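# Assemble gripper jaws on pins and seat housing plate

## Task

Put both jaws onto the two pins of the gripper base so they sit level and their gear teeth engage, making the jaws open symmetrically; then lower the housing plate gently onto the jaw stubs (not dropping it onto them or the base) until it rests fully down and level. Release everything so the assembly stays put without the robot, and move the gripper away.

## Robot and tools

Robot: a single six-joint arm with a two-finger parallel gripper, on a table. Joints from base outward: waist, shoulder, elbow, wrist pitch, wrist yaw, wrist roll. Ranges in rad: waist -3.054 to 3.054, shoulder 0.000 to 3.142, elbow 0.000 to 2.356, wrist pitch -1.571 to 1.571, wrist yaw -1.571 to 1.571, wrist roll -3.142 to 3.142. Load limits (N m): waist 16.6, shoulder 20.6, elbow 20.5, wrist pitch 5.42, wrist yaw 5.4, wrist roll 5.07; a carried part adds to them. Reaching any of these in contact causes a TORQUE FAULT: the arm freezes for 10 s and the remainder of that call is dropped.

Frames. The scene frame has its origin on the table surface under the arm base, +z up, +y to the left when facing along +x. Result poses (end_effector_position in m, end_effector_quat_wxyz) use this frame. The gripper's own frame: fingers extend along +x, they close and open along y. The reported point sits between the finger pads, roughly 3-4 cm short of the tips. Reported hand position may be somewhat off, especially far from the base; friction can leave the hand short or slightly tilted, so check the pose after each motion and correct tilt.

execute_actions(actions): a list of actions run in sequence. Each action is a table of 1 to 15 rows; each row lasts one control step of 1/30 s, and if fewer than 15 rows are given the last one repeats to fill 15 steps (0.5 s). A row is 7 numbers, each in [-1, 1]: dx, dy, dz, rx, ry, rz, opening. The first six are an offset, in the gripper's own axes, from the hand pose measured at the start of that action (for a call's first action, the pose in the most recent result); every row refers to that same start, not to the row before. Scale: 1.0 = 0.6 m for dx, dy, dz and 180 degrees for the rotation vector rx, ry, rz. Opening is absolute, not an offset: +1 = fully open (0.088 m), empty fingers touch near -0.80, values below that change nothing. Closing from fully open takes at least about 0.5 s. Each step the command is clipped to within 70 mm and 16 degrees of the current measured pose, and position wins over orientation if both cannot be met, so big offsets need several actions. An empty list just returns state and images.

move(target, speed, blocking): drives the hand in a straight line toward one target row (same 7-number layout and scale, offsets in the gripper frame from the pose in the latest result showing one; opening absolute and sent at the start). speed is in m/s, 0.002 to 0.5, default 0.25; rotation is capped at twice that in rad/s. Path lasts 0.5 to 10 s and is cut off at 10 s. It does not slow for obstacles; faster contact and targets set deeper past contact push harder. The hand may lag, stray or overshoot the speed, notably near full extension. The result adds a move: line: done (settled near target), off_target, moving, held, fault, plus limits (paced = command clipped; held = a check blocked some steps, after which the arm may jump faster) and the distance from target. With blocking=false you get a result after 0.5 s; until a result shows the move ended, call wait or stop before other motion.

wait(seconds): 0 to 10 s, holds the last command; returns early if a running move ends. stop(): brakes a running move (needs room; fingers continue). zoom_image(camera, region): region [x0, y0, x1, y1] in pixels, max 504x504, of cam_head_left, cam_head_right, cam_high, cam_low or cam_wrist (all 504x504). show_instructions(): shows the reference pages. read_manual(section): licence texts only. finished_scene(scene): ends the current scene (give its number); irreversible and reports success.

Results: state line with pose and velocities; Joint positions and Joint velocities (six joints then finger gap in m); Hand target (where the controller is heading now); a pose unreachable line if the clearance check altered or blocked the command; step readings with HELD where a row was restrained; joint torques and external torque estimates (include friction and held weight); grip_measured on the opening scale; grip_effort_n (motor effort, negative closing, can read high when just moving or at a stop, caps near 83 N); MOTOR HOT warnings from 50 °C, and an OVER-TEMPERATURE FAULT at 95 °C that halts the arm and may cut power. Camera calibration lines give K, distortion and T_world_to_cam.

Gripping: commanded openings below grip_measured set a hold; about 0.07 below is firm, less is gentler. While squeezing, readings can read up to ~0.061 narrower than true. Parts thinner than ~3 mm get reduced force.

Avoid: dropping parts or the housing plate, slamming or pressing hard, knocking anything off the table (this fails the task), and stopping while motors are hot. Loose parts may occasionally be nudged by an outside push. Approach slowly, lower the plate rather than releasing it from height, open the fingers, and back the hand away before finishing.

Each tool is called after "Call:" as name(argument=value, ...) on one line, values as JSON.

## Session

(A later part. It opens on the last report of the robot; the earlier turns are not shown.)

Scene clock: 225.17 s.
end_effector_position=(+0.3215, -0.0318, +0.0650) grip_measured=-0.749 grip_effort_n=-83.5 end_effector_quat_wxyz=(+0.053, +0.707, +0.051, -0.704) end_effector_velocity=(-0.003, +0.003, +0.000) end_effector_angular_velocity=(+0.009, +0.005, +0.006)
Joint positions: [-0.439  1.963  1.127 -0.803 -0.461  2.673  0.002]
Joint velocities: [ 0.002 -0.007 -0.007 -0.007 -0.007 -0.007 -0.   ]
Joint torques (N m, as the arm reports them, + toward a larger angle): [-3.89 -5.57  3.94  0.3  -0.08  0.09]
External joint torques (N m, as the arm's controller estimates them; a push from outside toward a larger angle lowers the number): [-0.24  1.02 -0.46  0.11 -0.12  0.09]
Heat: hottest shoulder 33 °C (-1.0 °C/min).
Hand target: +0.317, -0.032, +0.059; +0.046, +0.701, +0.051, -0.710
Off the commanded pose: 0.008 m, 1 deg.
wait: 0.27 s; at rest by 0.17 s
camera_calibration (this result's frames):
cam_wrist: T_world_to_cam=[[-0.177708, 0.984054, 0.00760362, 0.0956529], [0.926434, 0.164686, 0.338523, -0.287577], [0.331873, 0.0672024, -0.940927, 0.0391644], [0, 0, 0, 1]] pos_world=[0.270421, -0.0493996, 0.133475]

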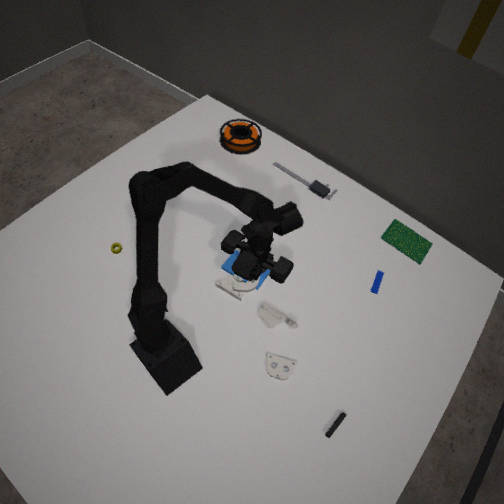

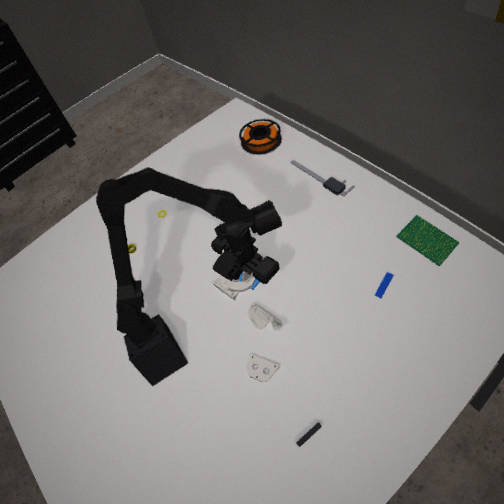

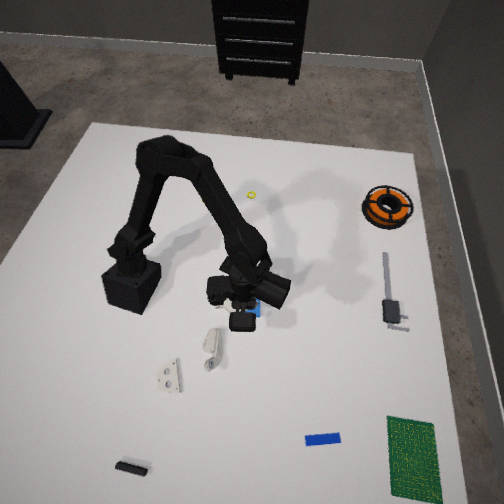

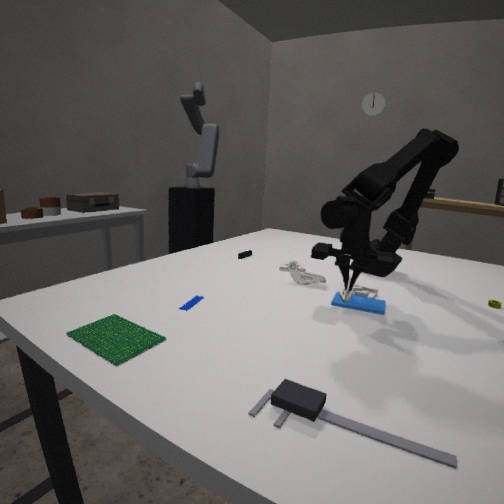

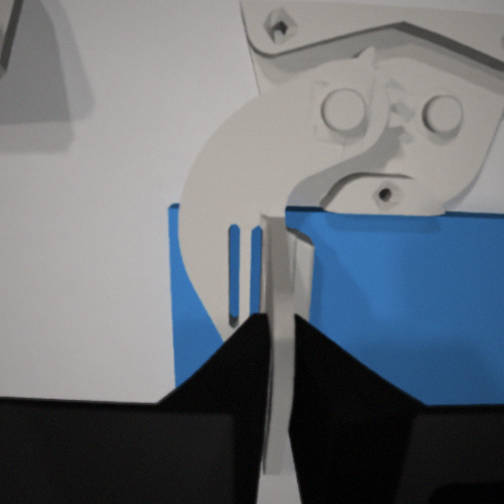

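Call:
zoom_image(camera="cam_high", region=[150, 320, 250, 400])

Call:
zoom_image(camera="cam_head_left", region=[240, 285, 320, 345])

Call:
zoom_image(camera="cam_low", region=[265, 245, 345, 305])

Call:
zoom_image(camera="cam_head_right", region=[230, 285, 310, 345])

Region (150, 320, 250, 400) of cam_high's 504x504 image, scaled by 5.040, with more detail than that image has; it fills the top 403 rows of this view, and the rest is white.

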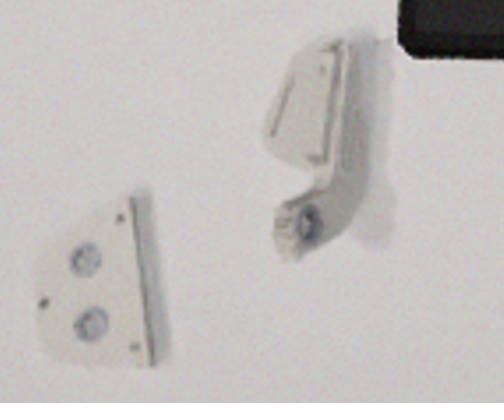

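Region (240, 285, 320, 345) of cam_head_left's 504x504 image, scaled by 6.300, with more detail than that image has; it fills the top 378 rows of this view, and the rest is white.

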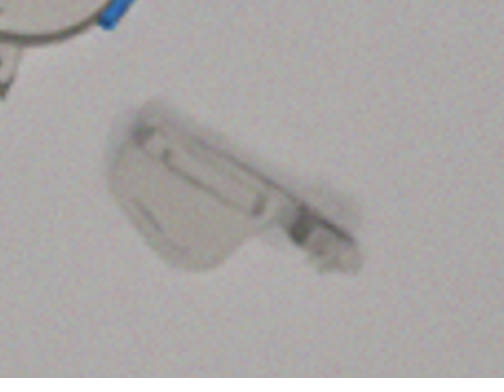

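Region (265, 245, 345, 305) of cam_low's 504x504 image, scaled by 6.300, with more detail than that image has; it fills the top 378 rows of this view, and the rest is white.

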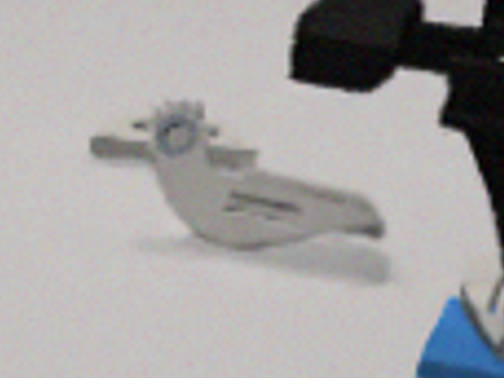

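Region (230, 285, 310, 345) of cam_head_right's 504x504 image, scaled by 6.300, with more detail than that image has; it fills the top 378 rows of this view, and the rest is white.

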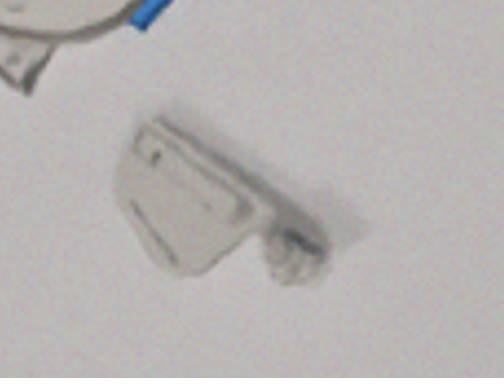

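Call:
execute_actions(actions=[[[0.0108,-0.0005,0.0072,0.0035,-0.0052,-0.0036,-0.82],[0.0114,-0.0005,0.0072,0.0035,-0.0052,-0.0036,-0.82],[0.0121,-0.0005,0.0072,0.0035,-0.0052,-0.0036,-0.82],[0.0128,-0.0005,0.0072,0.0035,-0.0052,-0.0036,-0.82],[0.0134,-0.0005,0.0072,0.0035,-0.0052,-0.0036,-0.82],[0.0138,-0.0005,0.0072,0.0035,-0.0052,-0.0036,-0.82],[0.014,-0.0005,0.0072,0.0035,-0.0052,-0.0036,-0.82],[0.014,-0.0005,0.0072,0.0035,-0.0052,-0.0036,-0.8],[0.012,-0.0004,0.006,0.003,-0.004,-0.003,-0.76],[0.008,-0.0002,0.003,0.0015,-0.002,-0.0015,-0.71],[0.0035,0,0,0,0,0,-0.65],[0.0035,0,0,0,0,0,-0.56],[0.0035,0,0,0,0,0,-0.45],[0.0035,0,0,0,0,0,-0.33],[0.0035,0,0,0,0,0,-0.2]]])

Call:
zoom_image(camera="cam_wrist", region=[224, 0, 504, 280])

Scene clock: 262.43 s.
end_effector_position=(+0.3217, -0.0319, +0.0638) grip_measured=-0.456 grip_effort_n=13.3 end_effector_quat_wxyz=(+0.053, +0.707, +0.051, -0.703) end_effector_velocity=(-0.002, -0.000, +0.001) end_effector_angular_velocity=(+0.008, +0.001, -0.002)
Joint positions: [-0.437  1.964  1.124 -0.795 -0.461  2.676  0.017]
Joint velocities: [-0.007 -0.002 -0.002 -0.007 -0.007 -0.007  0.15 ]
Joint torques (N m, as the arm reports them, + toward a larger angle): [-3.99 -6.99  4.81  0.25  0.    0.  ]
External joint torques (N m, as the arm's controller estimates them; a push from outside toward a larger angle lowers the number): [-0.25 -0.37  0.33  0.03 -0.04  0.  ]
Heat: hottest shoulder 33 °C (-1.0 °C/min).
Hand target: +0.321, -0.032, +0.063; +0.053, +0.707, +0.051, -0.704
Off the commanded pose: 0.001 m, 0 deg.
Step readings (end_effector_position):
0: (+0.3215, -0.0318, +0.0650)
1: (+0.3214, -0.0318, +0.0649)
2: (+0.3214, -0.0318, +0.0648)
4: (+0.3214, -0.0319, +0.0644)
8: (+0.3215, -0.0319, +0.0638)
15: end_effector_position above
camera_calibration (this result's frames):
cam_wrist: T_world_to_cam=[[-0.177398, 0.984118, 0.00653488, 0.0957908], [0.925836, 0.164633, 0.340181, -0.287246], [0.333702, 0.0663976, -0.940337, 0.0373297], [0, 0, 0, 1]] pos_world=[0.270479, -0.0494579, 0.132192]

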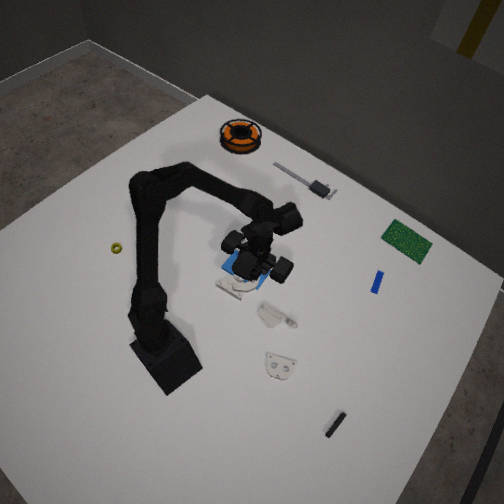

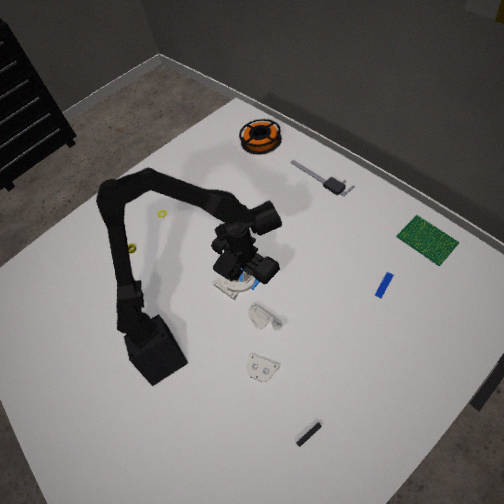

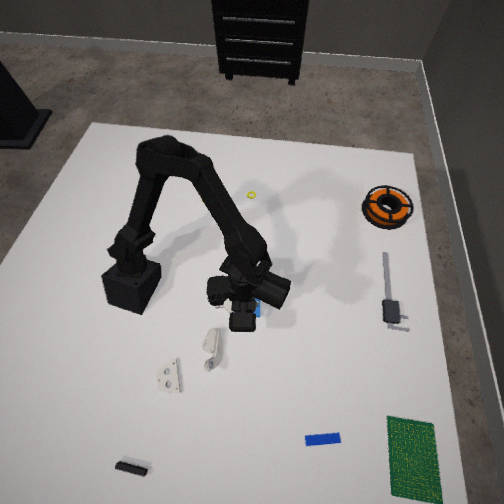

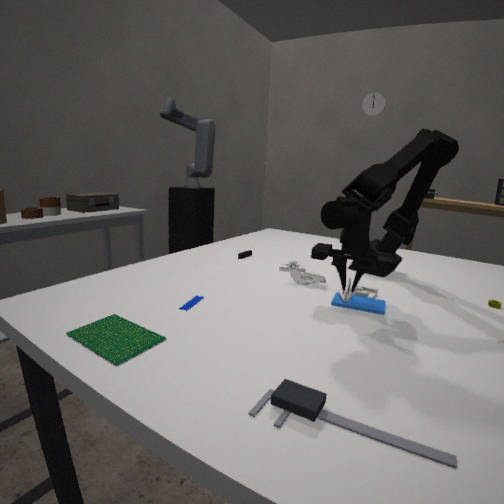

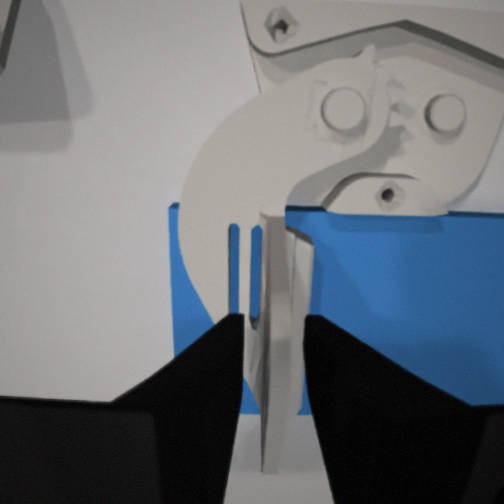

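Region (224, 0, 504, 280) of cam_wrist's 504x504 image, scaled by 1.800, with more detail than that image has.

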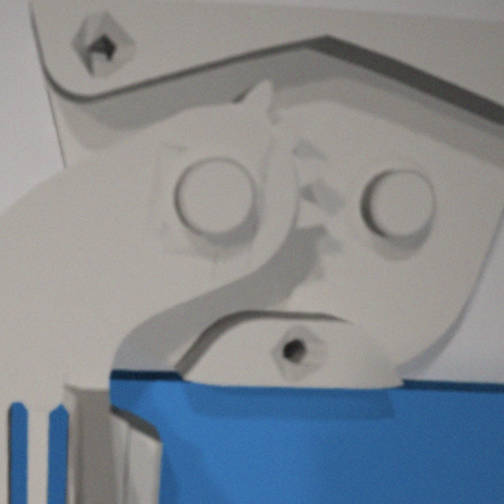

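Call:
execute_actions(actions=[[[-0.008,0,-0.003,-0.0015,0.0025,0.0015,-0.2],[-0.018,0,-0.006,-0.003,0.005,0.003,-0.2],[-0.03,0,-0.006,-0.003,0.005,0.003,-0.2],[-0.043,0,-0.006,-0.003,0.005,0.003,-0.2],[-0.056,0,-0.006,-0.003,0.005,0.003,-0.2],[-0.067,0.0006,-0.0055,-0.0041,0.0052,0.0033,-0.2],[-0.076,0.0025,-0.0041,-0.0075,0.0059,0.004,-0.2],[-0.082,0.0056,-0.0018,-0.0131,0.0071,0.0053,-0.2],[-0.085,0.0101,0.0027,-0.0203,0.0078,0.0065,-0.2],[-0.086,0.0157,0.0081,-0.0298,0.0089,0.0082,-0.2],[-0.086,0.0226,0.0144,-0.0414,0.0104,0.0104,-0.2],[-0.086,0.0308,0.0217,-0.0554,0.0125,0.0131,-0.2],[-0.085,0.0402,0.0299,-0.0716,0.015,0.0163,-0.18],[-0.084,0.0502,0.0374,-0.0895,0.0188,0.0204,-0.16],[-0.083,0.0603,0.0449,-0.1074,0.0225,0.0245,-0.14]],[[-0.005,0.0359,0.0383,-0.069,0.0145,0.0158,-0.12],[-0.004,0.0445,0.0474,-0.0869,0.0182,0.0198,-0.1],[-0.003,0.053,0.0566,-0.1048,0.022,0.0239,-0.1],[-0.002,0.0616,0.0657,-0.1227,0.0257,0.028,-0.1],[-0.001,0.0702,0.0749,-0.1406,0.0295,0.0321,-0.1],[0,0.0787,0.084,-0.1584,0.0332,0.0362,-0.1],[0.0007,0.0873,0.0931,-0.1763,0.037,0.0403,-0.1],[0.0007,0.0959,0.1023,-0.1943,0.0407,0.0444,-0.1],[0.0008,0.1044,0.1114,-0.2121,0.0445,0.0485,-0.1],[0.0009,0.113,0.1206,-0.23,0.0483,0.0526,-0.1],[0.0009,0.1215,0.1297,-0.2479,0.052,0.0566,-0.1],[0.001,0.1301,0.1388,-0.2658,0.0558,0.0607,-0.1],[0.0011,0.1387,0.148,-0.2837,0.0595,0.0648,-0.1],[0.0011,0.1472,0.1571,-0.3016,0.0633,0.0689,-0.1],[0.0012,0.1558,0.1662,-0.3195,0.067,0.073,-0.1]],[[-0.0022,-0.0052,0.0536,-0.0699,0.0147,0.016,-0.1],[-0.0014,-0.0067,0.0653,-0.0866,0.0182,0.0198,-0.1],[-0.0005,-0.0081,0.0756,-0.1012,0.0212,0.0231,-0.1],[0.0006,-0.0094,0.0843,-0.1135,0.0238,0.0259,-0.1],[0.0018,-0.0105,0.0913,-0.1235,0.0259,0.0282,-0.1],[0.0032,-0.0116,0.097,-0.1314,0.0276,0.03,-0.1],[0.0047,-0.0124,0.101,-0.137,0.0287,0.0313,-0.1],[0.0064,-0.0132,0.1035,-0.1403,0.0294,0.0321,-0.1],[0.0073,-0.0136,0.1043,-0.1415,0.0297,0.0323,-0.1]]])

Scene clock: 278.33 s.
end_effector_position=(+0.2374, -0.2126, +0.1166) grip_measured=-0.103 grip_effort_n=12.8 end_effector_quat_wxyz=(+0.636, +0.559, +0.388, -0.364) end_effector_velocity=(+0.014, -0.009, +0.014) end_effector_angular_velocity=(-0.043, -0.035, +0.112)
Joint positions: [-1.163  2.078  1.015 -0.581 -0.664  0.52   0.034]
Joint velocities: [-0.002  0.022  0.076 -0.037 -0.037 -0.11  -0.   ]
Joint torques (N m, as the arm reports them, + toward a larger angle): [-2.92 -5.34  6.82  0.49 -0.32 -0.16]
External joint torques (N m, as the arm's controller estimates them; a push from outside toward a larger angle lowers the number): [-0.33  1.22  1.3  -0.28 -0.1  -0.13]
External joint torques at the end of the 1st action: [-0.84 -1.99 -0.72  0.13  0.08 -0.14]
External joint torques at the end of the 2nd action: [-0.64  1.12 -0.78  0.05 -0.12 -0.13]
Heat: hottest shoulder 34 °C (+1.0 °C/min).
Hand target: +0.239, -0.215, +0.116; +0.637, +0.559, +0.391, -0.360
Off the commanded pose: 0.003 m, 1 deg.
Step readings (end_effector_position; steps 1 to 15: 1st action; 16 to 30: 2nd action; 31 to 45: 3rd action):
0: (+0.3217, -0.0319, +0.0638)
1: (+0.3217, -0.0319, +0.0638)
2: (+0.3213, -0.0318, +0.0639)
4: (+0.3190, -0.0310, +0.0675)
8: (+0.3189, -0.0320, +0.0898)
15: (+0.3135, -0.0548, +0.1141)
16: (+0.3099, -0.0609, +0.1142)
17: (+0.3063, -0.0682, +0.1141)
19: (+0.3000, -0.0839, +0.1145)
23: (+0.2863, -0.1130, +0.1154)
30: (+0.2659, -0.1588, +0.1234)
31: (+0.2626, -0.1660, +0.1243)
32: (+0.2586, -0.1738, +0.1248)
34: (+0.2513, -0.1873, +0.1255)
38: (+0.2390, -0.2058, +0.1201)
45: end_effector_position above
camera_calibration (this result's frames):
cam_wrist: T_world_to_cam=[[-0.898002, -0.141008, -0.416783, 0.239557], [-0.25017, 0.942871, 0.22002, 0.261179], [0.361948, 0.301845, -0.881977, 0.163708], [0, 0, 0, 1]] pos_world=[0.221208, -0.261893, 0.186765]

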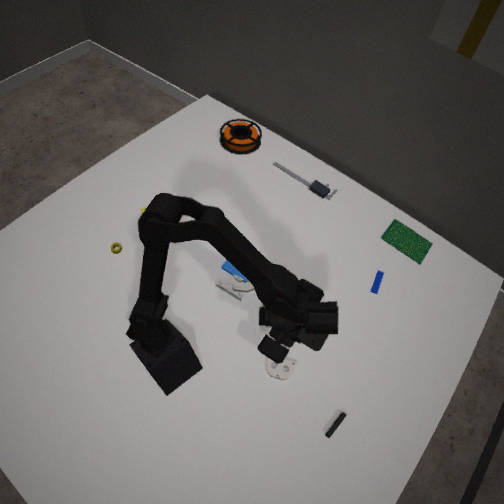

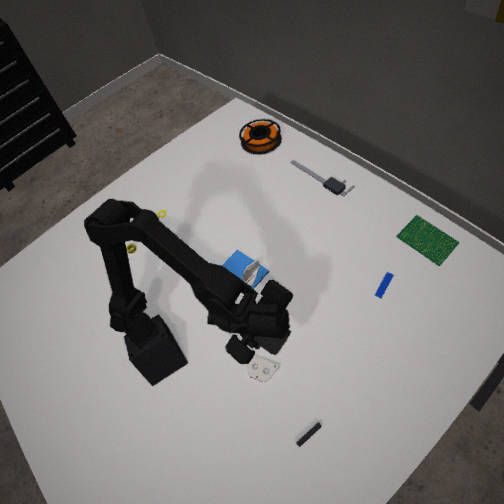

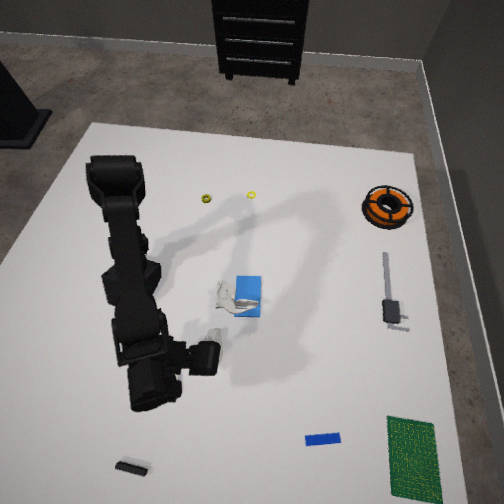

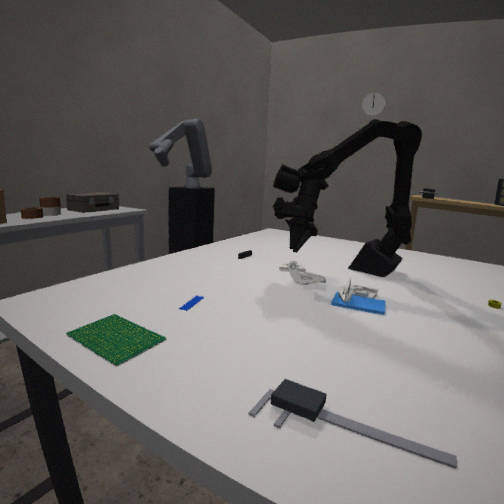

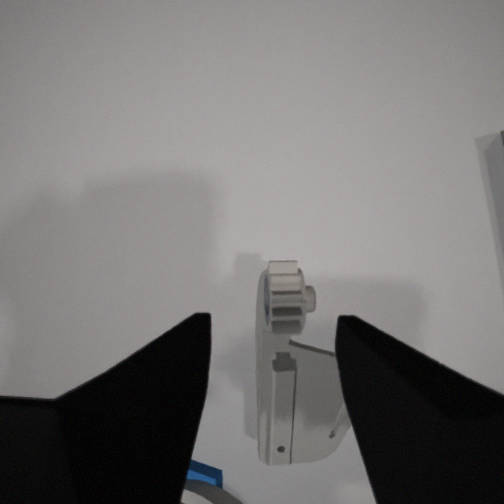

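Call:
execute_actions(actions=[])

Scene clock: 285.73 s.
end_effector_position=(+0.2379, -0.2128, +0.1170) grip_measured=-0.103 grip_effort_n=12.8 end_effector_quat_wxyz=(+0.638, +0.557, +0.390, -0.361) end_effector_velocity=(-0.001, +0.002, -0.001) end_effector_angular_velocity=(+0.004, -0.001, +0.016)
Joint positions: [-1.163  2.081  1.02  -0.587 -0.666  0.51   0.034]
Joint velocities: [-0.002  0.002 -0.002 -0.007 -0.007 -0.022 -0.   ]
Joint torques (N m, as the arm reports them, + toward a larger angle): [-3.   -5.37  6.89  0.51 -0.32 -0.16]
External joint torques (N m, as the arm's controller estimates them; a push from outside toward a larger angle lowers the number): [-0.43  1.14  1.37 -0.27 -0.1  -0.13]
Heat: hottest shoulder 34 °C (+1.0 °C/min).
Hand target: +0.238, -0.215, +0.116; +0.637, +0.559, +0.391, -0.360
Off the commanded pose: 0.003 m, 0 deg.
camera_calibration (this result's frames):
cam_wrist: T_world_to_cam=[[-0.896755, -0.149382, -0.416552, 0.237991], [-0.258539, 0.940802, 0.219199, 0.263015], [0.359149, 0.304263, -0.88229, 0.165105], [0, 0, 0, 1]] pos_world=[0.222122, -0.262129, 0.187153]

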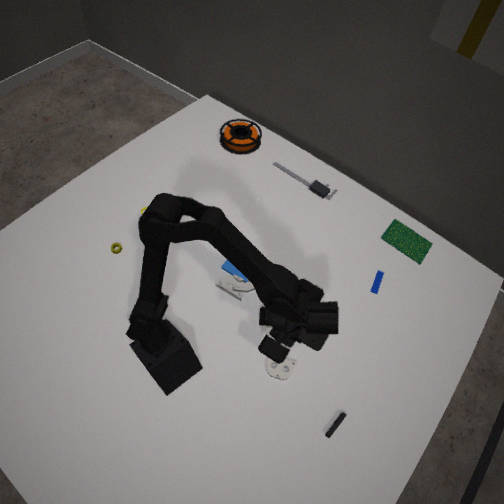

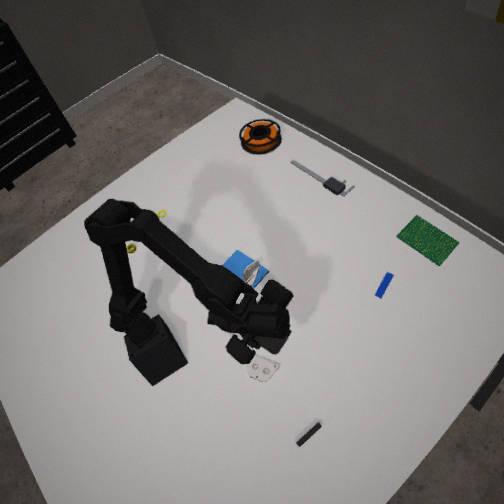

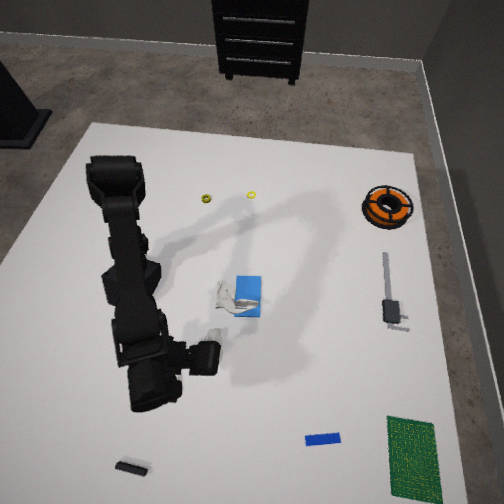

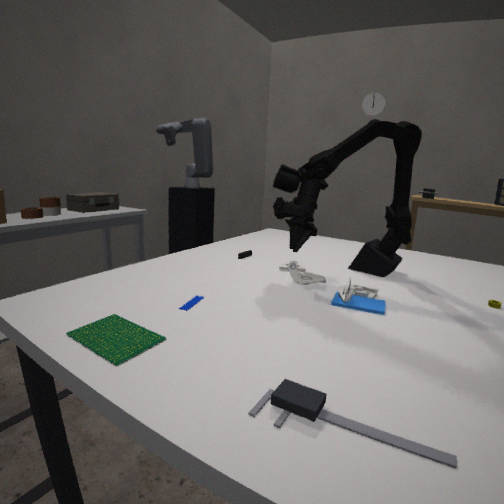

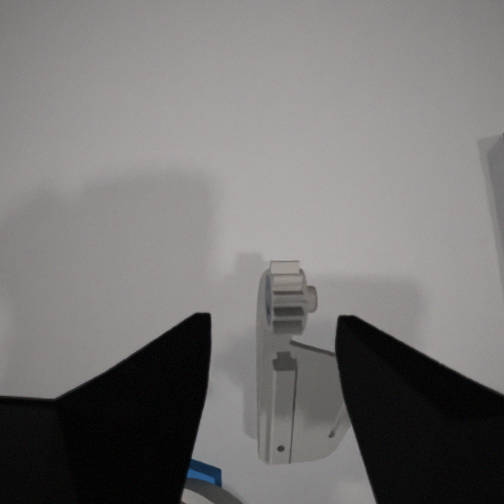

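Call:
zoom_image(camera="cam_wrist", region=[220, 240, 360, 380])

Call:
zoom_image(camera="cam_low", region=[250, 210, 370, 330])

Region (220, 240, 360, 380) of cam_wrist's 504x504 image, scaled by 3.600, with more detail than that image has.

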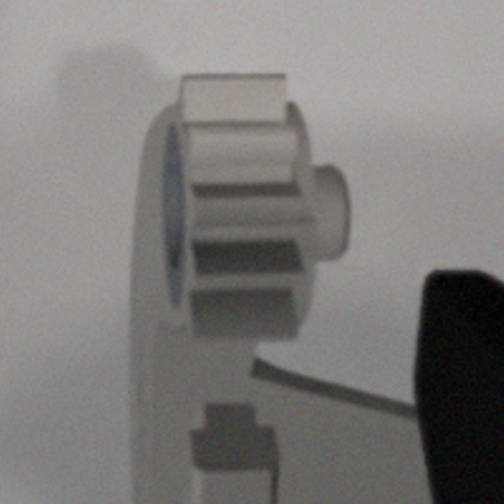

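Region (250, 210, 370, 330) of cam_low's 504x504 image, scaled by 4.200, with more detail than that image has.

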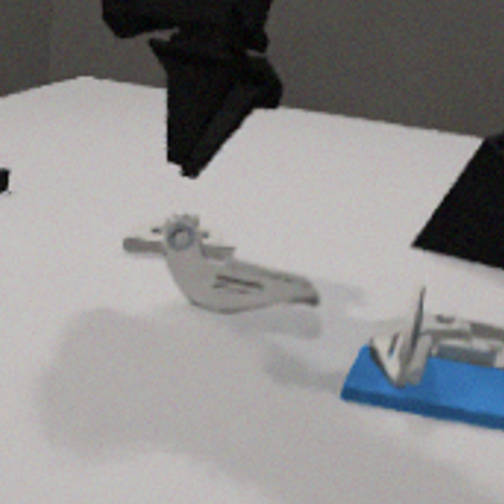

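Call:
execute_actions(actions=[[[0.005,-0.003,-0.003,0.001,0.001,0.002,-0.1],[0.010,-0.006,-0.006,0.002,0.002,0.004,-0.1],[0.016,-0.010,-0.010,0.003,0.003,0.007,-0.1],[0.023,-0.014,-0.014,0.003,0.0035,0.010,-0.1],[0.030,-0.018,-0.018,0.003,0.0035,0.013,-0.1],[0.037,-0.021,-0.021,0.003,0.0035,0.016,-0.1],[0.044,-0.023,-0.023,0.003,0.0035,0.018,-0.1],[0.051,-0.025,-0.025,0.003,0.0035,0.020,-0.1],[0.057,-0.026,-0.026,0.003,0.0035,0.020,-0.1],[0.063,-0.026,-0.026,0.003,0.0035,0.020,-0.1],[0.068,-0.026,-0.026,0.003,0.0035,0.020,-0.1],[0.072,-0.026,-0.026,0.003,0.0035,0.020,-0.1],[0.074,-0.026,-0.026,0.003,0.0035,0.020,-0.1]]])

Call:
execute_actions(actions=[])

Scene clock: 317.17 s.
end_effector_position=(+0.2427, -0.2021, +0.0778) grip_measured=-0.103 grip_effort_n=12.8 end_effector_quat_wxyz=(+0.651, +0.567, +0.373, -0.339) end_effector_velocity=(+0.016, +0.011, -0.043) end_effector_angular_velocity=(+0.032, +0.001, +0.017)
Joint positions: [-1.116  2.12   0.866 -0.31  -0.722  0.594  0.034]
Joint velocities: [ 0.1    0.095 -0.066  0.212 -0.022  0.11  -0.   ]
Joint torques (N m, as the arm reports them, + toward a larger angle): [-2.93 -5.67  4.43  0.93 -0.31  0.09]
External joint torques (N m, as the arm's controller estimates them; a push from outside toward a larger angle lowers the number): [-0.02  1.01 -0.72  0.05 -0.08  0.11]
Heat: hottest shoulder 33 °C (+0.0 °C/min).
Hand target: +0.241, -0.200, +0.070; +0.644, +0.574, +0.375, -0.340
Off the commanded pose: 0.009 m, 1 deg.
Step readings (end_effector_position):
0: (+0.2379, -0.2128, +0.1170)
1: (+0.2379, -0.2128, +0.1170)
2: (+0.2385, -0.2133, +0.1170)
4: (+0.2396, -0.2137, +0.1149)
8: (+0.2370, -0.2068, +0.1002)
15: end_effector_position above
camera_calibration (this result's frames):
cam_wrist: T_world_to_cam=[[-0.866746, -0.156634, -0.473515, 0.223327], [-0.281403, 0.937437, 0.204999, 0.268813], [0.411781, 0.31093, -0.856597, 0.112143], [0, 0, 0, 1]] pos_world=[0.223034, -0.251884, 0.146704]

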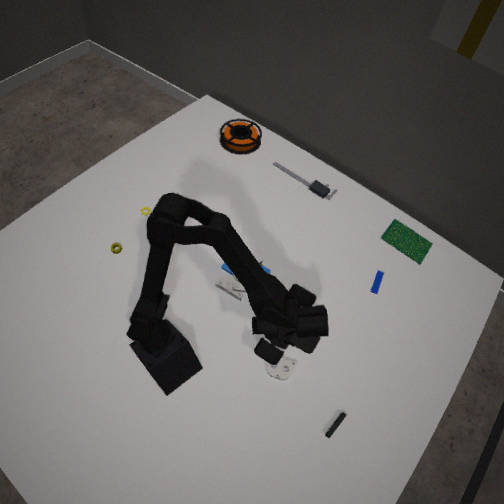

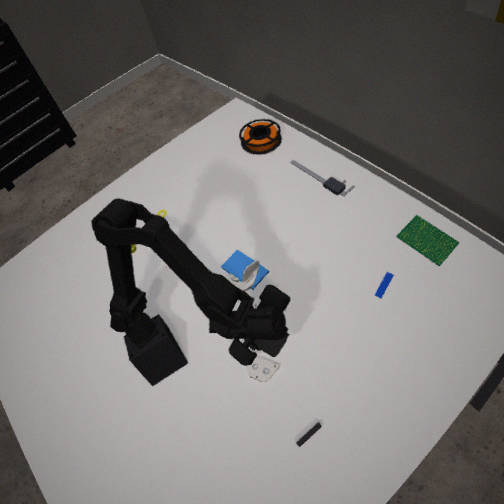

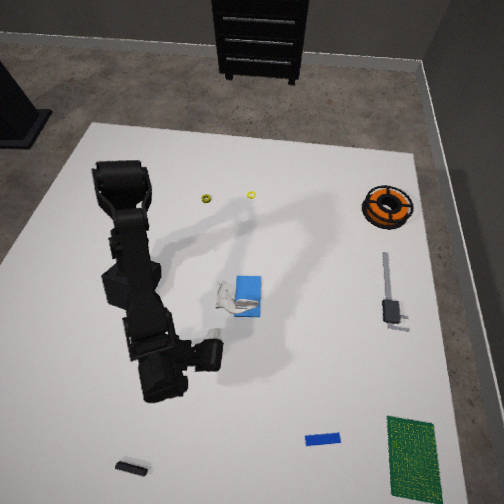

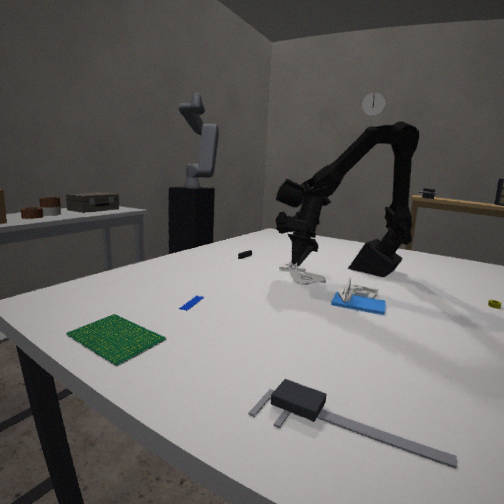

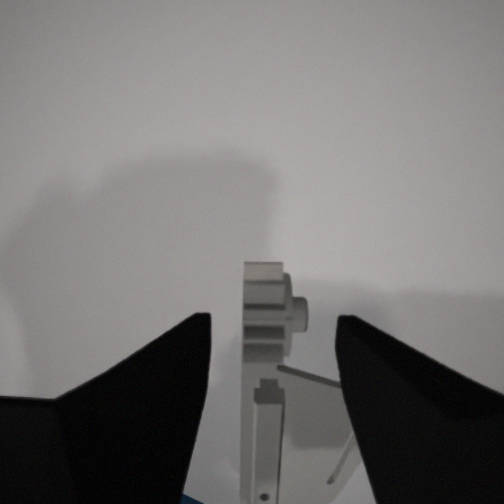

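Scene clock: 317.17 s.
end_effector_position=(+0.2427, -0.2021, +0.0778) grip_measured=-0.103 grip_effort_n=12.8 end_effector_quat_wxyz=(+0.651, +0.567, +0.373, -0.339) end_effector_velocity=(+0.016, +0.011, -0.043) end_effector_angular_velocity=(+0.032, +0.001, +0.017)
Joint positions: [-1.116  2.12   0.866 -0.31  -0.722  0.594  0.034]
Joint velocities: [ 0.1    0.095 -0.066  0.212 -0.022  0.11  -0.   ]
Joint torques (N m, as the arm reports them, + toward a larger angle): [-2.93 -5.67  4.43  0.93 -0.31  0.09]
External joint torques (N m, as the arm's controller estimates them; a push from outside toward a larger angle lowers the number): [-0.02  1.01 -0.72  0.05 -0.08  0.11]
Heat: hottest shoulder 33 °C (+0.0 °C/min).
Hand target: +0.241, -0.200, +0.070; +0.644, +0.574, +0.375, -0.340
Off the commanded pose: 0.009 m, 1 deg.
camera_calibration (this result's frames):
cam_wrist: T_world_to_cam=[[-0.866746, -0.156634, -0.473515, 0.223327], [-0.281403, 0.937437, 0.204999, 0.268813], [0.411781, 0.31093, -0.856597, 0.112143], [0, 0, 0, 1]] pos_world=[0.223034, -0.251884, 0.146704]

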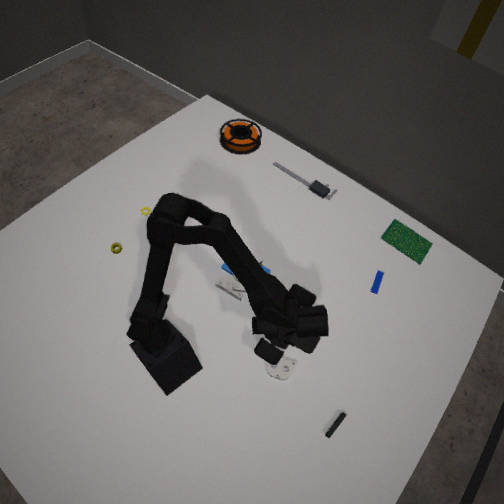

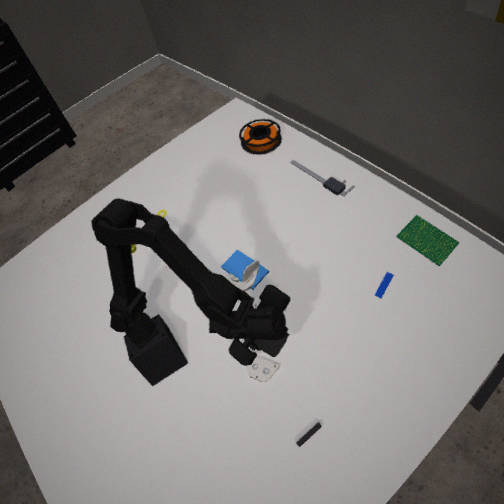

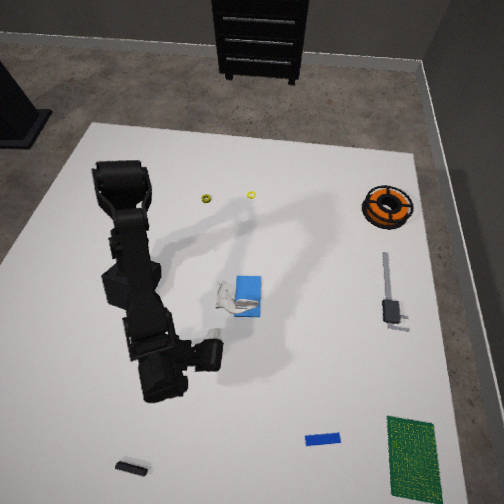

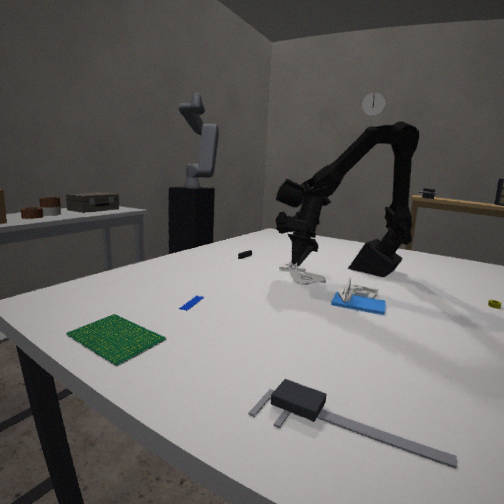

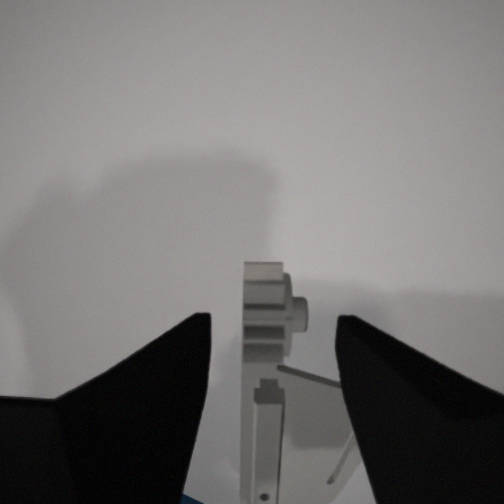

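Call:
zoom_image(camera="cam_wrist", region=[200, 250, 360, 410])

Region (200, 250, 360, 410) of cam_wrist's 504x504 image, scaled by 3.150, with more detail than that image has.

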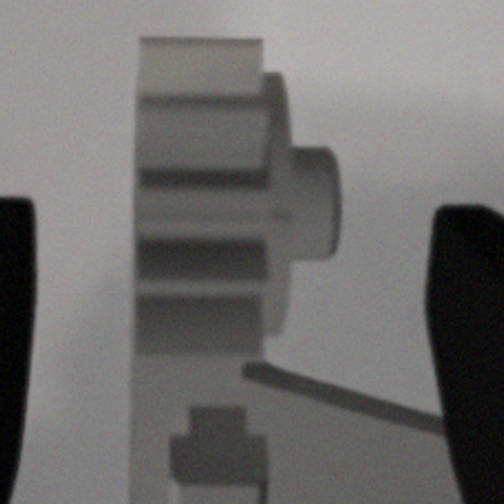

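Call:
execute_actions(actions=[[[0.012,-0.0085,-0.0045,0.004,0.0036,-0.001,-0.1],[0.015,-0.009,-0.0045,0.004,0.0036,-0.001,-0.1],[0.019,-0.0095,-0.0045,0.004,0.0036,-0.001,-0.1],[0.023,-0.010,-0.0045,0.004,0.0036,-0.001,-0.1],[0.027,-0.010,-0.0045,0.004,0.0036,-0.001,-0.1],[0.031,-0.010,-0.0045,0.004,0.0036,-0.001,-0.1],[0.035,-0.010,-0.0045,0.004,0.0036,-0.001,-0.1],[0.038,-0.010,-0.0045,0.004,0.0036,-0.001,-0.12],[0.040,-0.010,-0.0045,0.004,0.0036,-0.001,-0.15],[0.0415,-0.010,-0.0045,0.004,0.0036,-0.001,-0.18],[0.0415,-0.010,-0.0045,0.004,0.0036,-0.001,-0.21],[0.0415,-0.010,-0.0045,0.004,0.0036,-0.001,-0.24],[0.0415,-0.010,-0.0045,0.004,0.0036,-0.001,-0.27],[0.0415,-0.010,-0.0045,0.004,0.0036,-0.001,-0.30],[0.0415,-0.010,-0.0045,0.004,0.0036,-0.001,-0.33]],[[0,0,0,0,0,0,-0.36],[0,0,0,0,0,0,-0.39],[0,0,0,0,0,0,-0.41],[0,0,0,0,0,0,-0.43],[0,0,0,0,0,0,-0.45],[0,0,0,0,0,0,-0.48],[0,0,0,0,0,0,-0.51],[0,0,0,0,0,0,-0.54],[0,0,0,0,0,0,-0.54],[-0.004,0.004,0.002,0,0,0,-0.54],[-0.008,0.007,0.003,0,0,0,-0.54],[-0.013,0.011,0.004,0,0,0,-0.54],[-0.018,0.014,0.005,0,0,0,-0.54],[-0.024,0.0175,0.0055,0,0,0,-0.54],[-0.030,0.021,0.006,0,0,0,-0.54]]])

Scene clock: 328.53 s.
end_effector_position=(+0.2498, -0.2005, +0.0637) grip_measured=-0.470 grip_effort_n=-83.5 end_effector_quat_wxyz=(+0.642, +0.573, +0.378, -0.341) end_effector_velocity=(-0.014, +0.016, +0.066) end_effector_angular_velocity=(+0.112, +0.068, -0.034)
Joint positions: [-1.079  2.163  0.869 -0.263 -0.723  0.642  0.016]
Joint velocities: [-0.085 -0.173  0.144 -0.535 -0.007 -0.125 -0.   ]
Joint torques (N m, as the arm reports them, + toward a larger angle): [ -3.54 -10.05   6.78   0.7   -0.23  -0.16]
External joint torques (N m, as the arm's controller estimates them; a push from outside toward a larger angle lowers the number): [-0.67 -2.98  1.65 -0.21  0.01 -0.13]
External joint torques at the end of the 1st action: [-0.03  1.14 -0.68  0.04 -0.06  0.1 ]
Heat: hottest shoulder 33 °C (-1.0 °C/min).
Hand target: +0.255, -0.205, +0.081; +0.654, +0.566, +0.370, -0.338
Off the commanded pose: 0.020 m, 2 deg.
Step readings (end_effector_position; steps 1 to 15: 1st action; 16 to 30: 2nd action):
0: (+0.2445, -0.2032, +0.0765)
1: (+0.2445, -0.2033, +0.0765)
2: (+0.2447, -0.2036, +0.0764)
4: (+0.2455, -0.2043, +0.0750)
8: (+0.2489, -0.2042, +0.0676)
15: (+0.2525, -0.2034, +0.0601)
16: (+0.2525, -0.2035, +0.0601)
17: (+0.2525, -0.2035, +0.0601)
19: (+0.2525, -0.2035, +0.0601)
23: (+0.2525, -0.2035, +0.0601)
30: end_effector_position above
camera_calibration (this result's frames):
cam_wrist: T_world_to_cam=[[-0.873543, -0.140599, -0.465998, 0.227424], [-0.272369, 0.934649, 0.228574, 0.267893], [0.403407, 0.326593, -0.854751, 0.101708], [0, 0, 0, 1]] pos_world=[0.2306, -0.251628, 0.131681]

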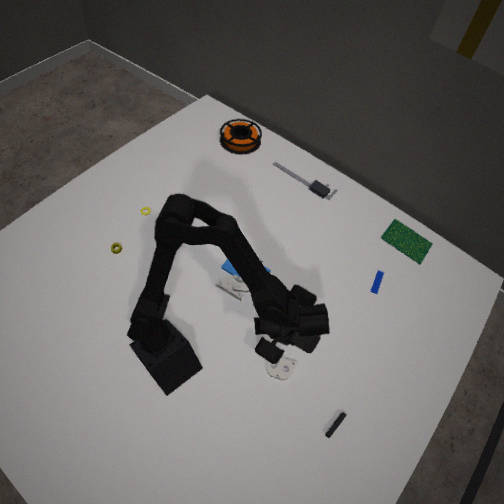

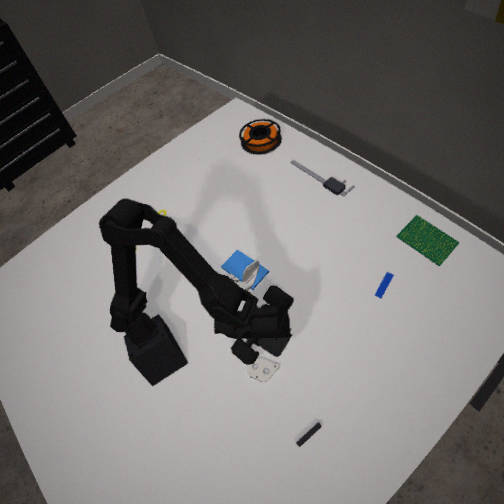

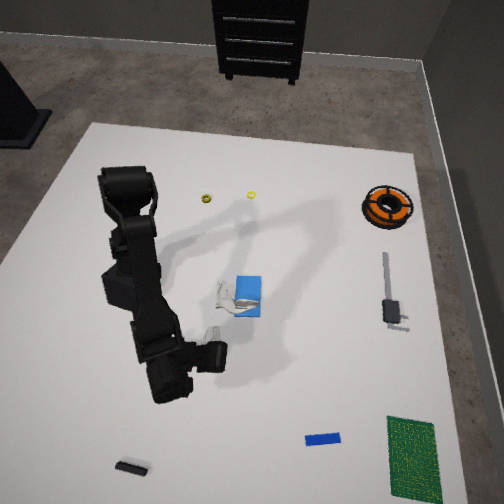

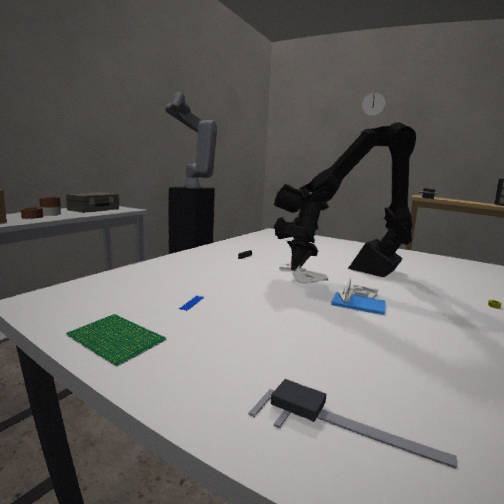

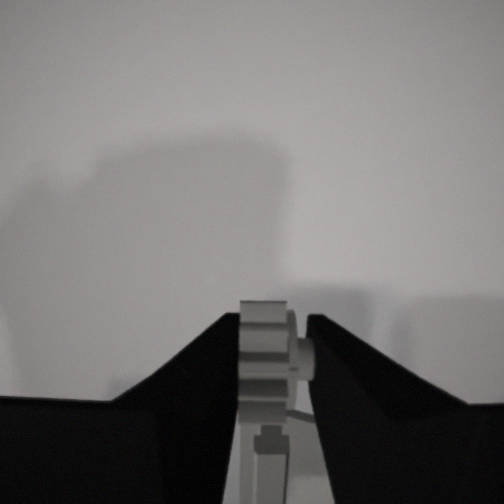

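Call:
execute_actions(actions=[])

Scene clock: 329.30 s.
end_effector_position=(+0.2520, -0.2026, +0.0754) grip_measured=-0.470 grip_effort_n=-83.5 end_effector_quat_wxyz=(+0.646, +0.571, +0.374, -0.340) end_effector_velocity=(-0.001, +0.002, -0.001) end_effector_angular_velocity=(+0.003, -0.000, +0.016)
Joint positions: [-1.089  2.138  0.89  -0.303 -0.723  0.633  0.016]
Joint velocities: [-0.002  0.002 -0.002 -0.007 -0.007 -0.022 -0.   ]
Joint torques (N m, as the arm reports them, + toward a larger angle): [-3.23 -8.73  6.15  0.63 -0.23 -0.15]
External joint torques (N m, as the arm's controller estimates them; a push from outside toward a larger angle lowers the number): [-0.5  -2.23  1.21 -0.21 -0.02 -0.12]
Heat: hottest shoulder 33 °C (-1.0 °C/min).
Hand target: +0.255, -0.205, +0.081; +0.654, +0.566, +0.370, -0.338
Off the commanded pose: 0.008 m, 1 deg.
camera_calibration (this result's frames):
cam_wrist: T_world_to_cam=[[-0.869721, -0.146597, -0.47127, 0.232739], [-0.275228, 0.936671, 0.21656, 0.26979], [0.409677, 0.318053, -0.854989, 0.108311], [0, 0, 0, 1]] pos_world=[0.232299, -0.253034, 0.143862]

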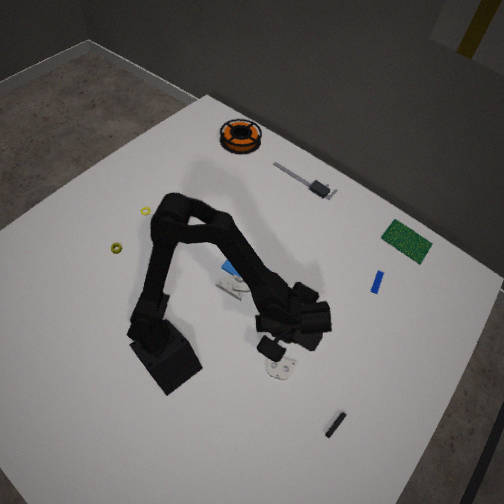

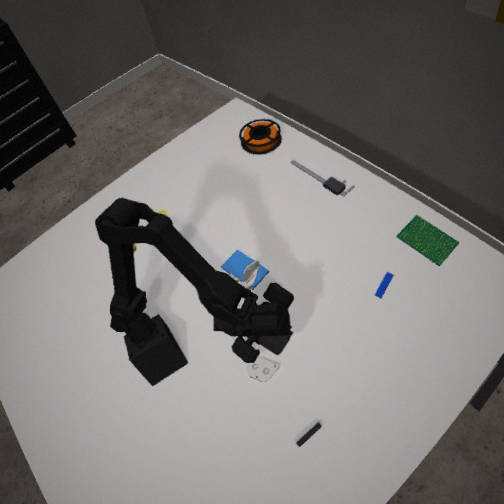

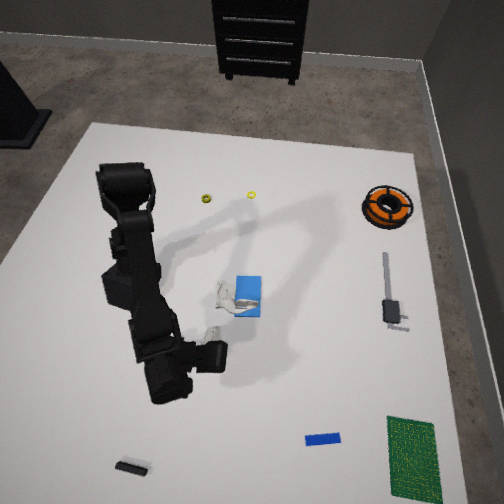

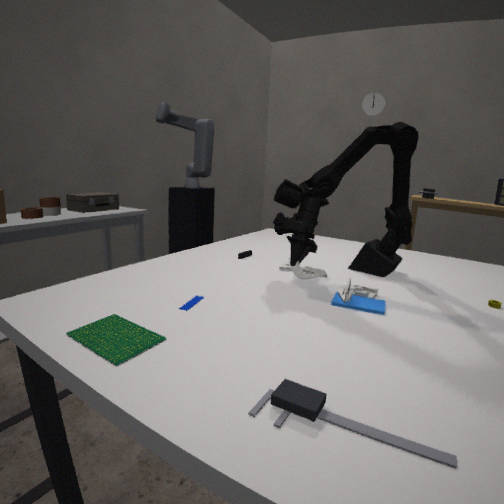

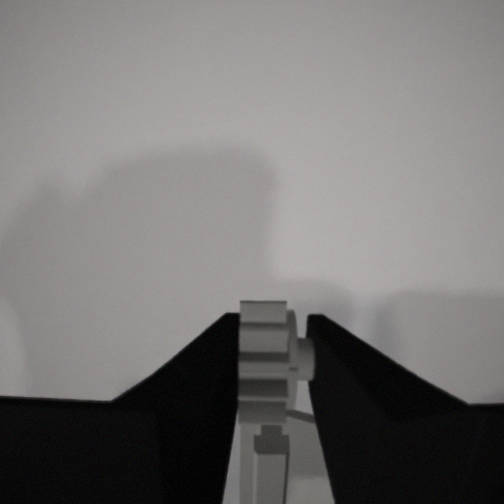

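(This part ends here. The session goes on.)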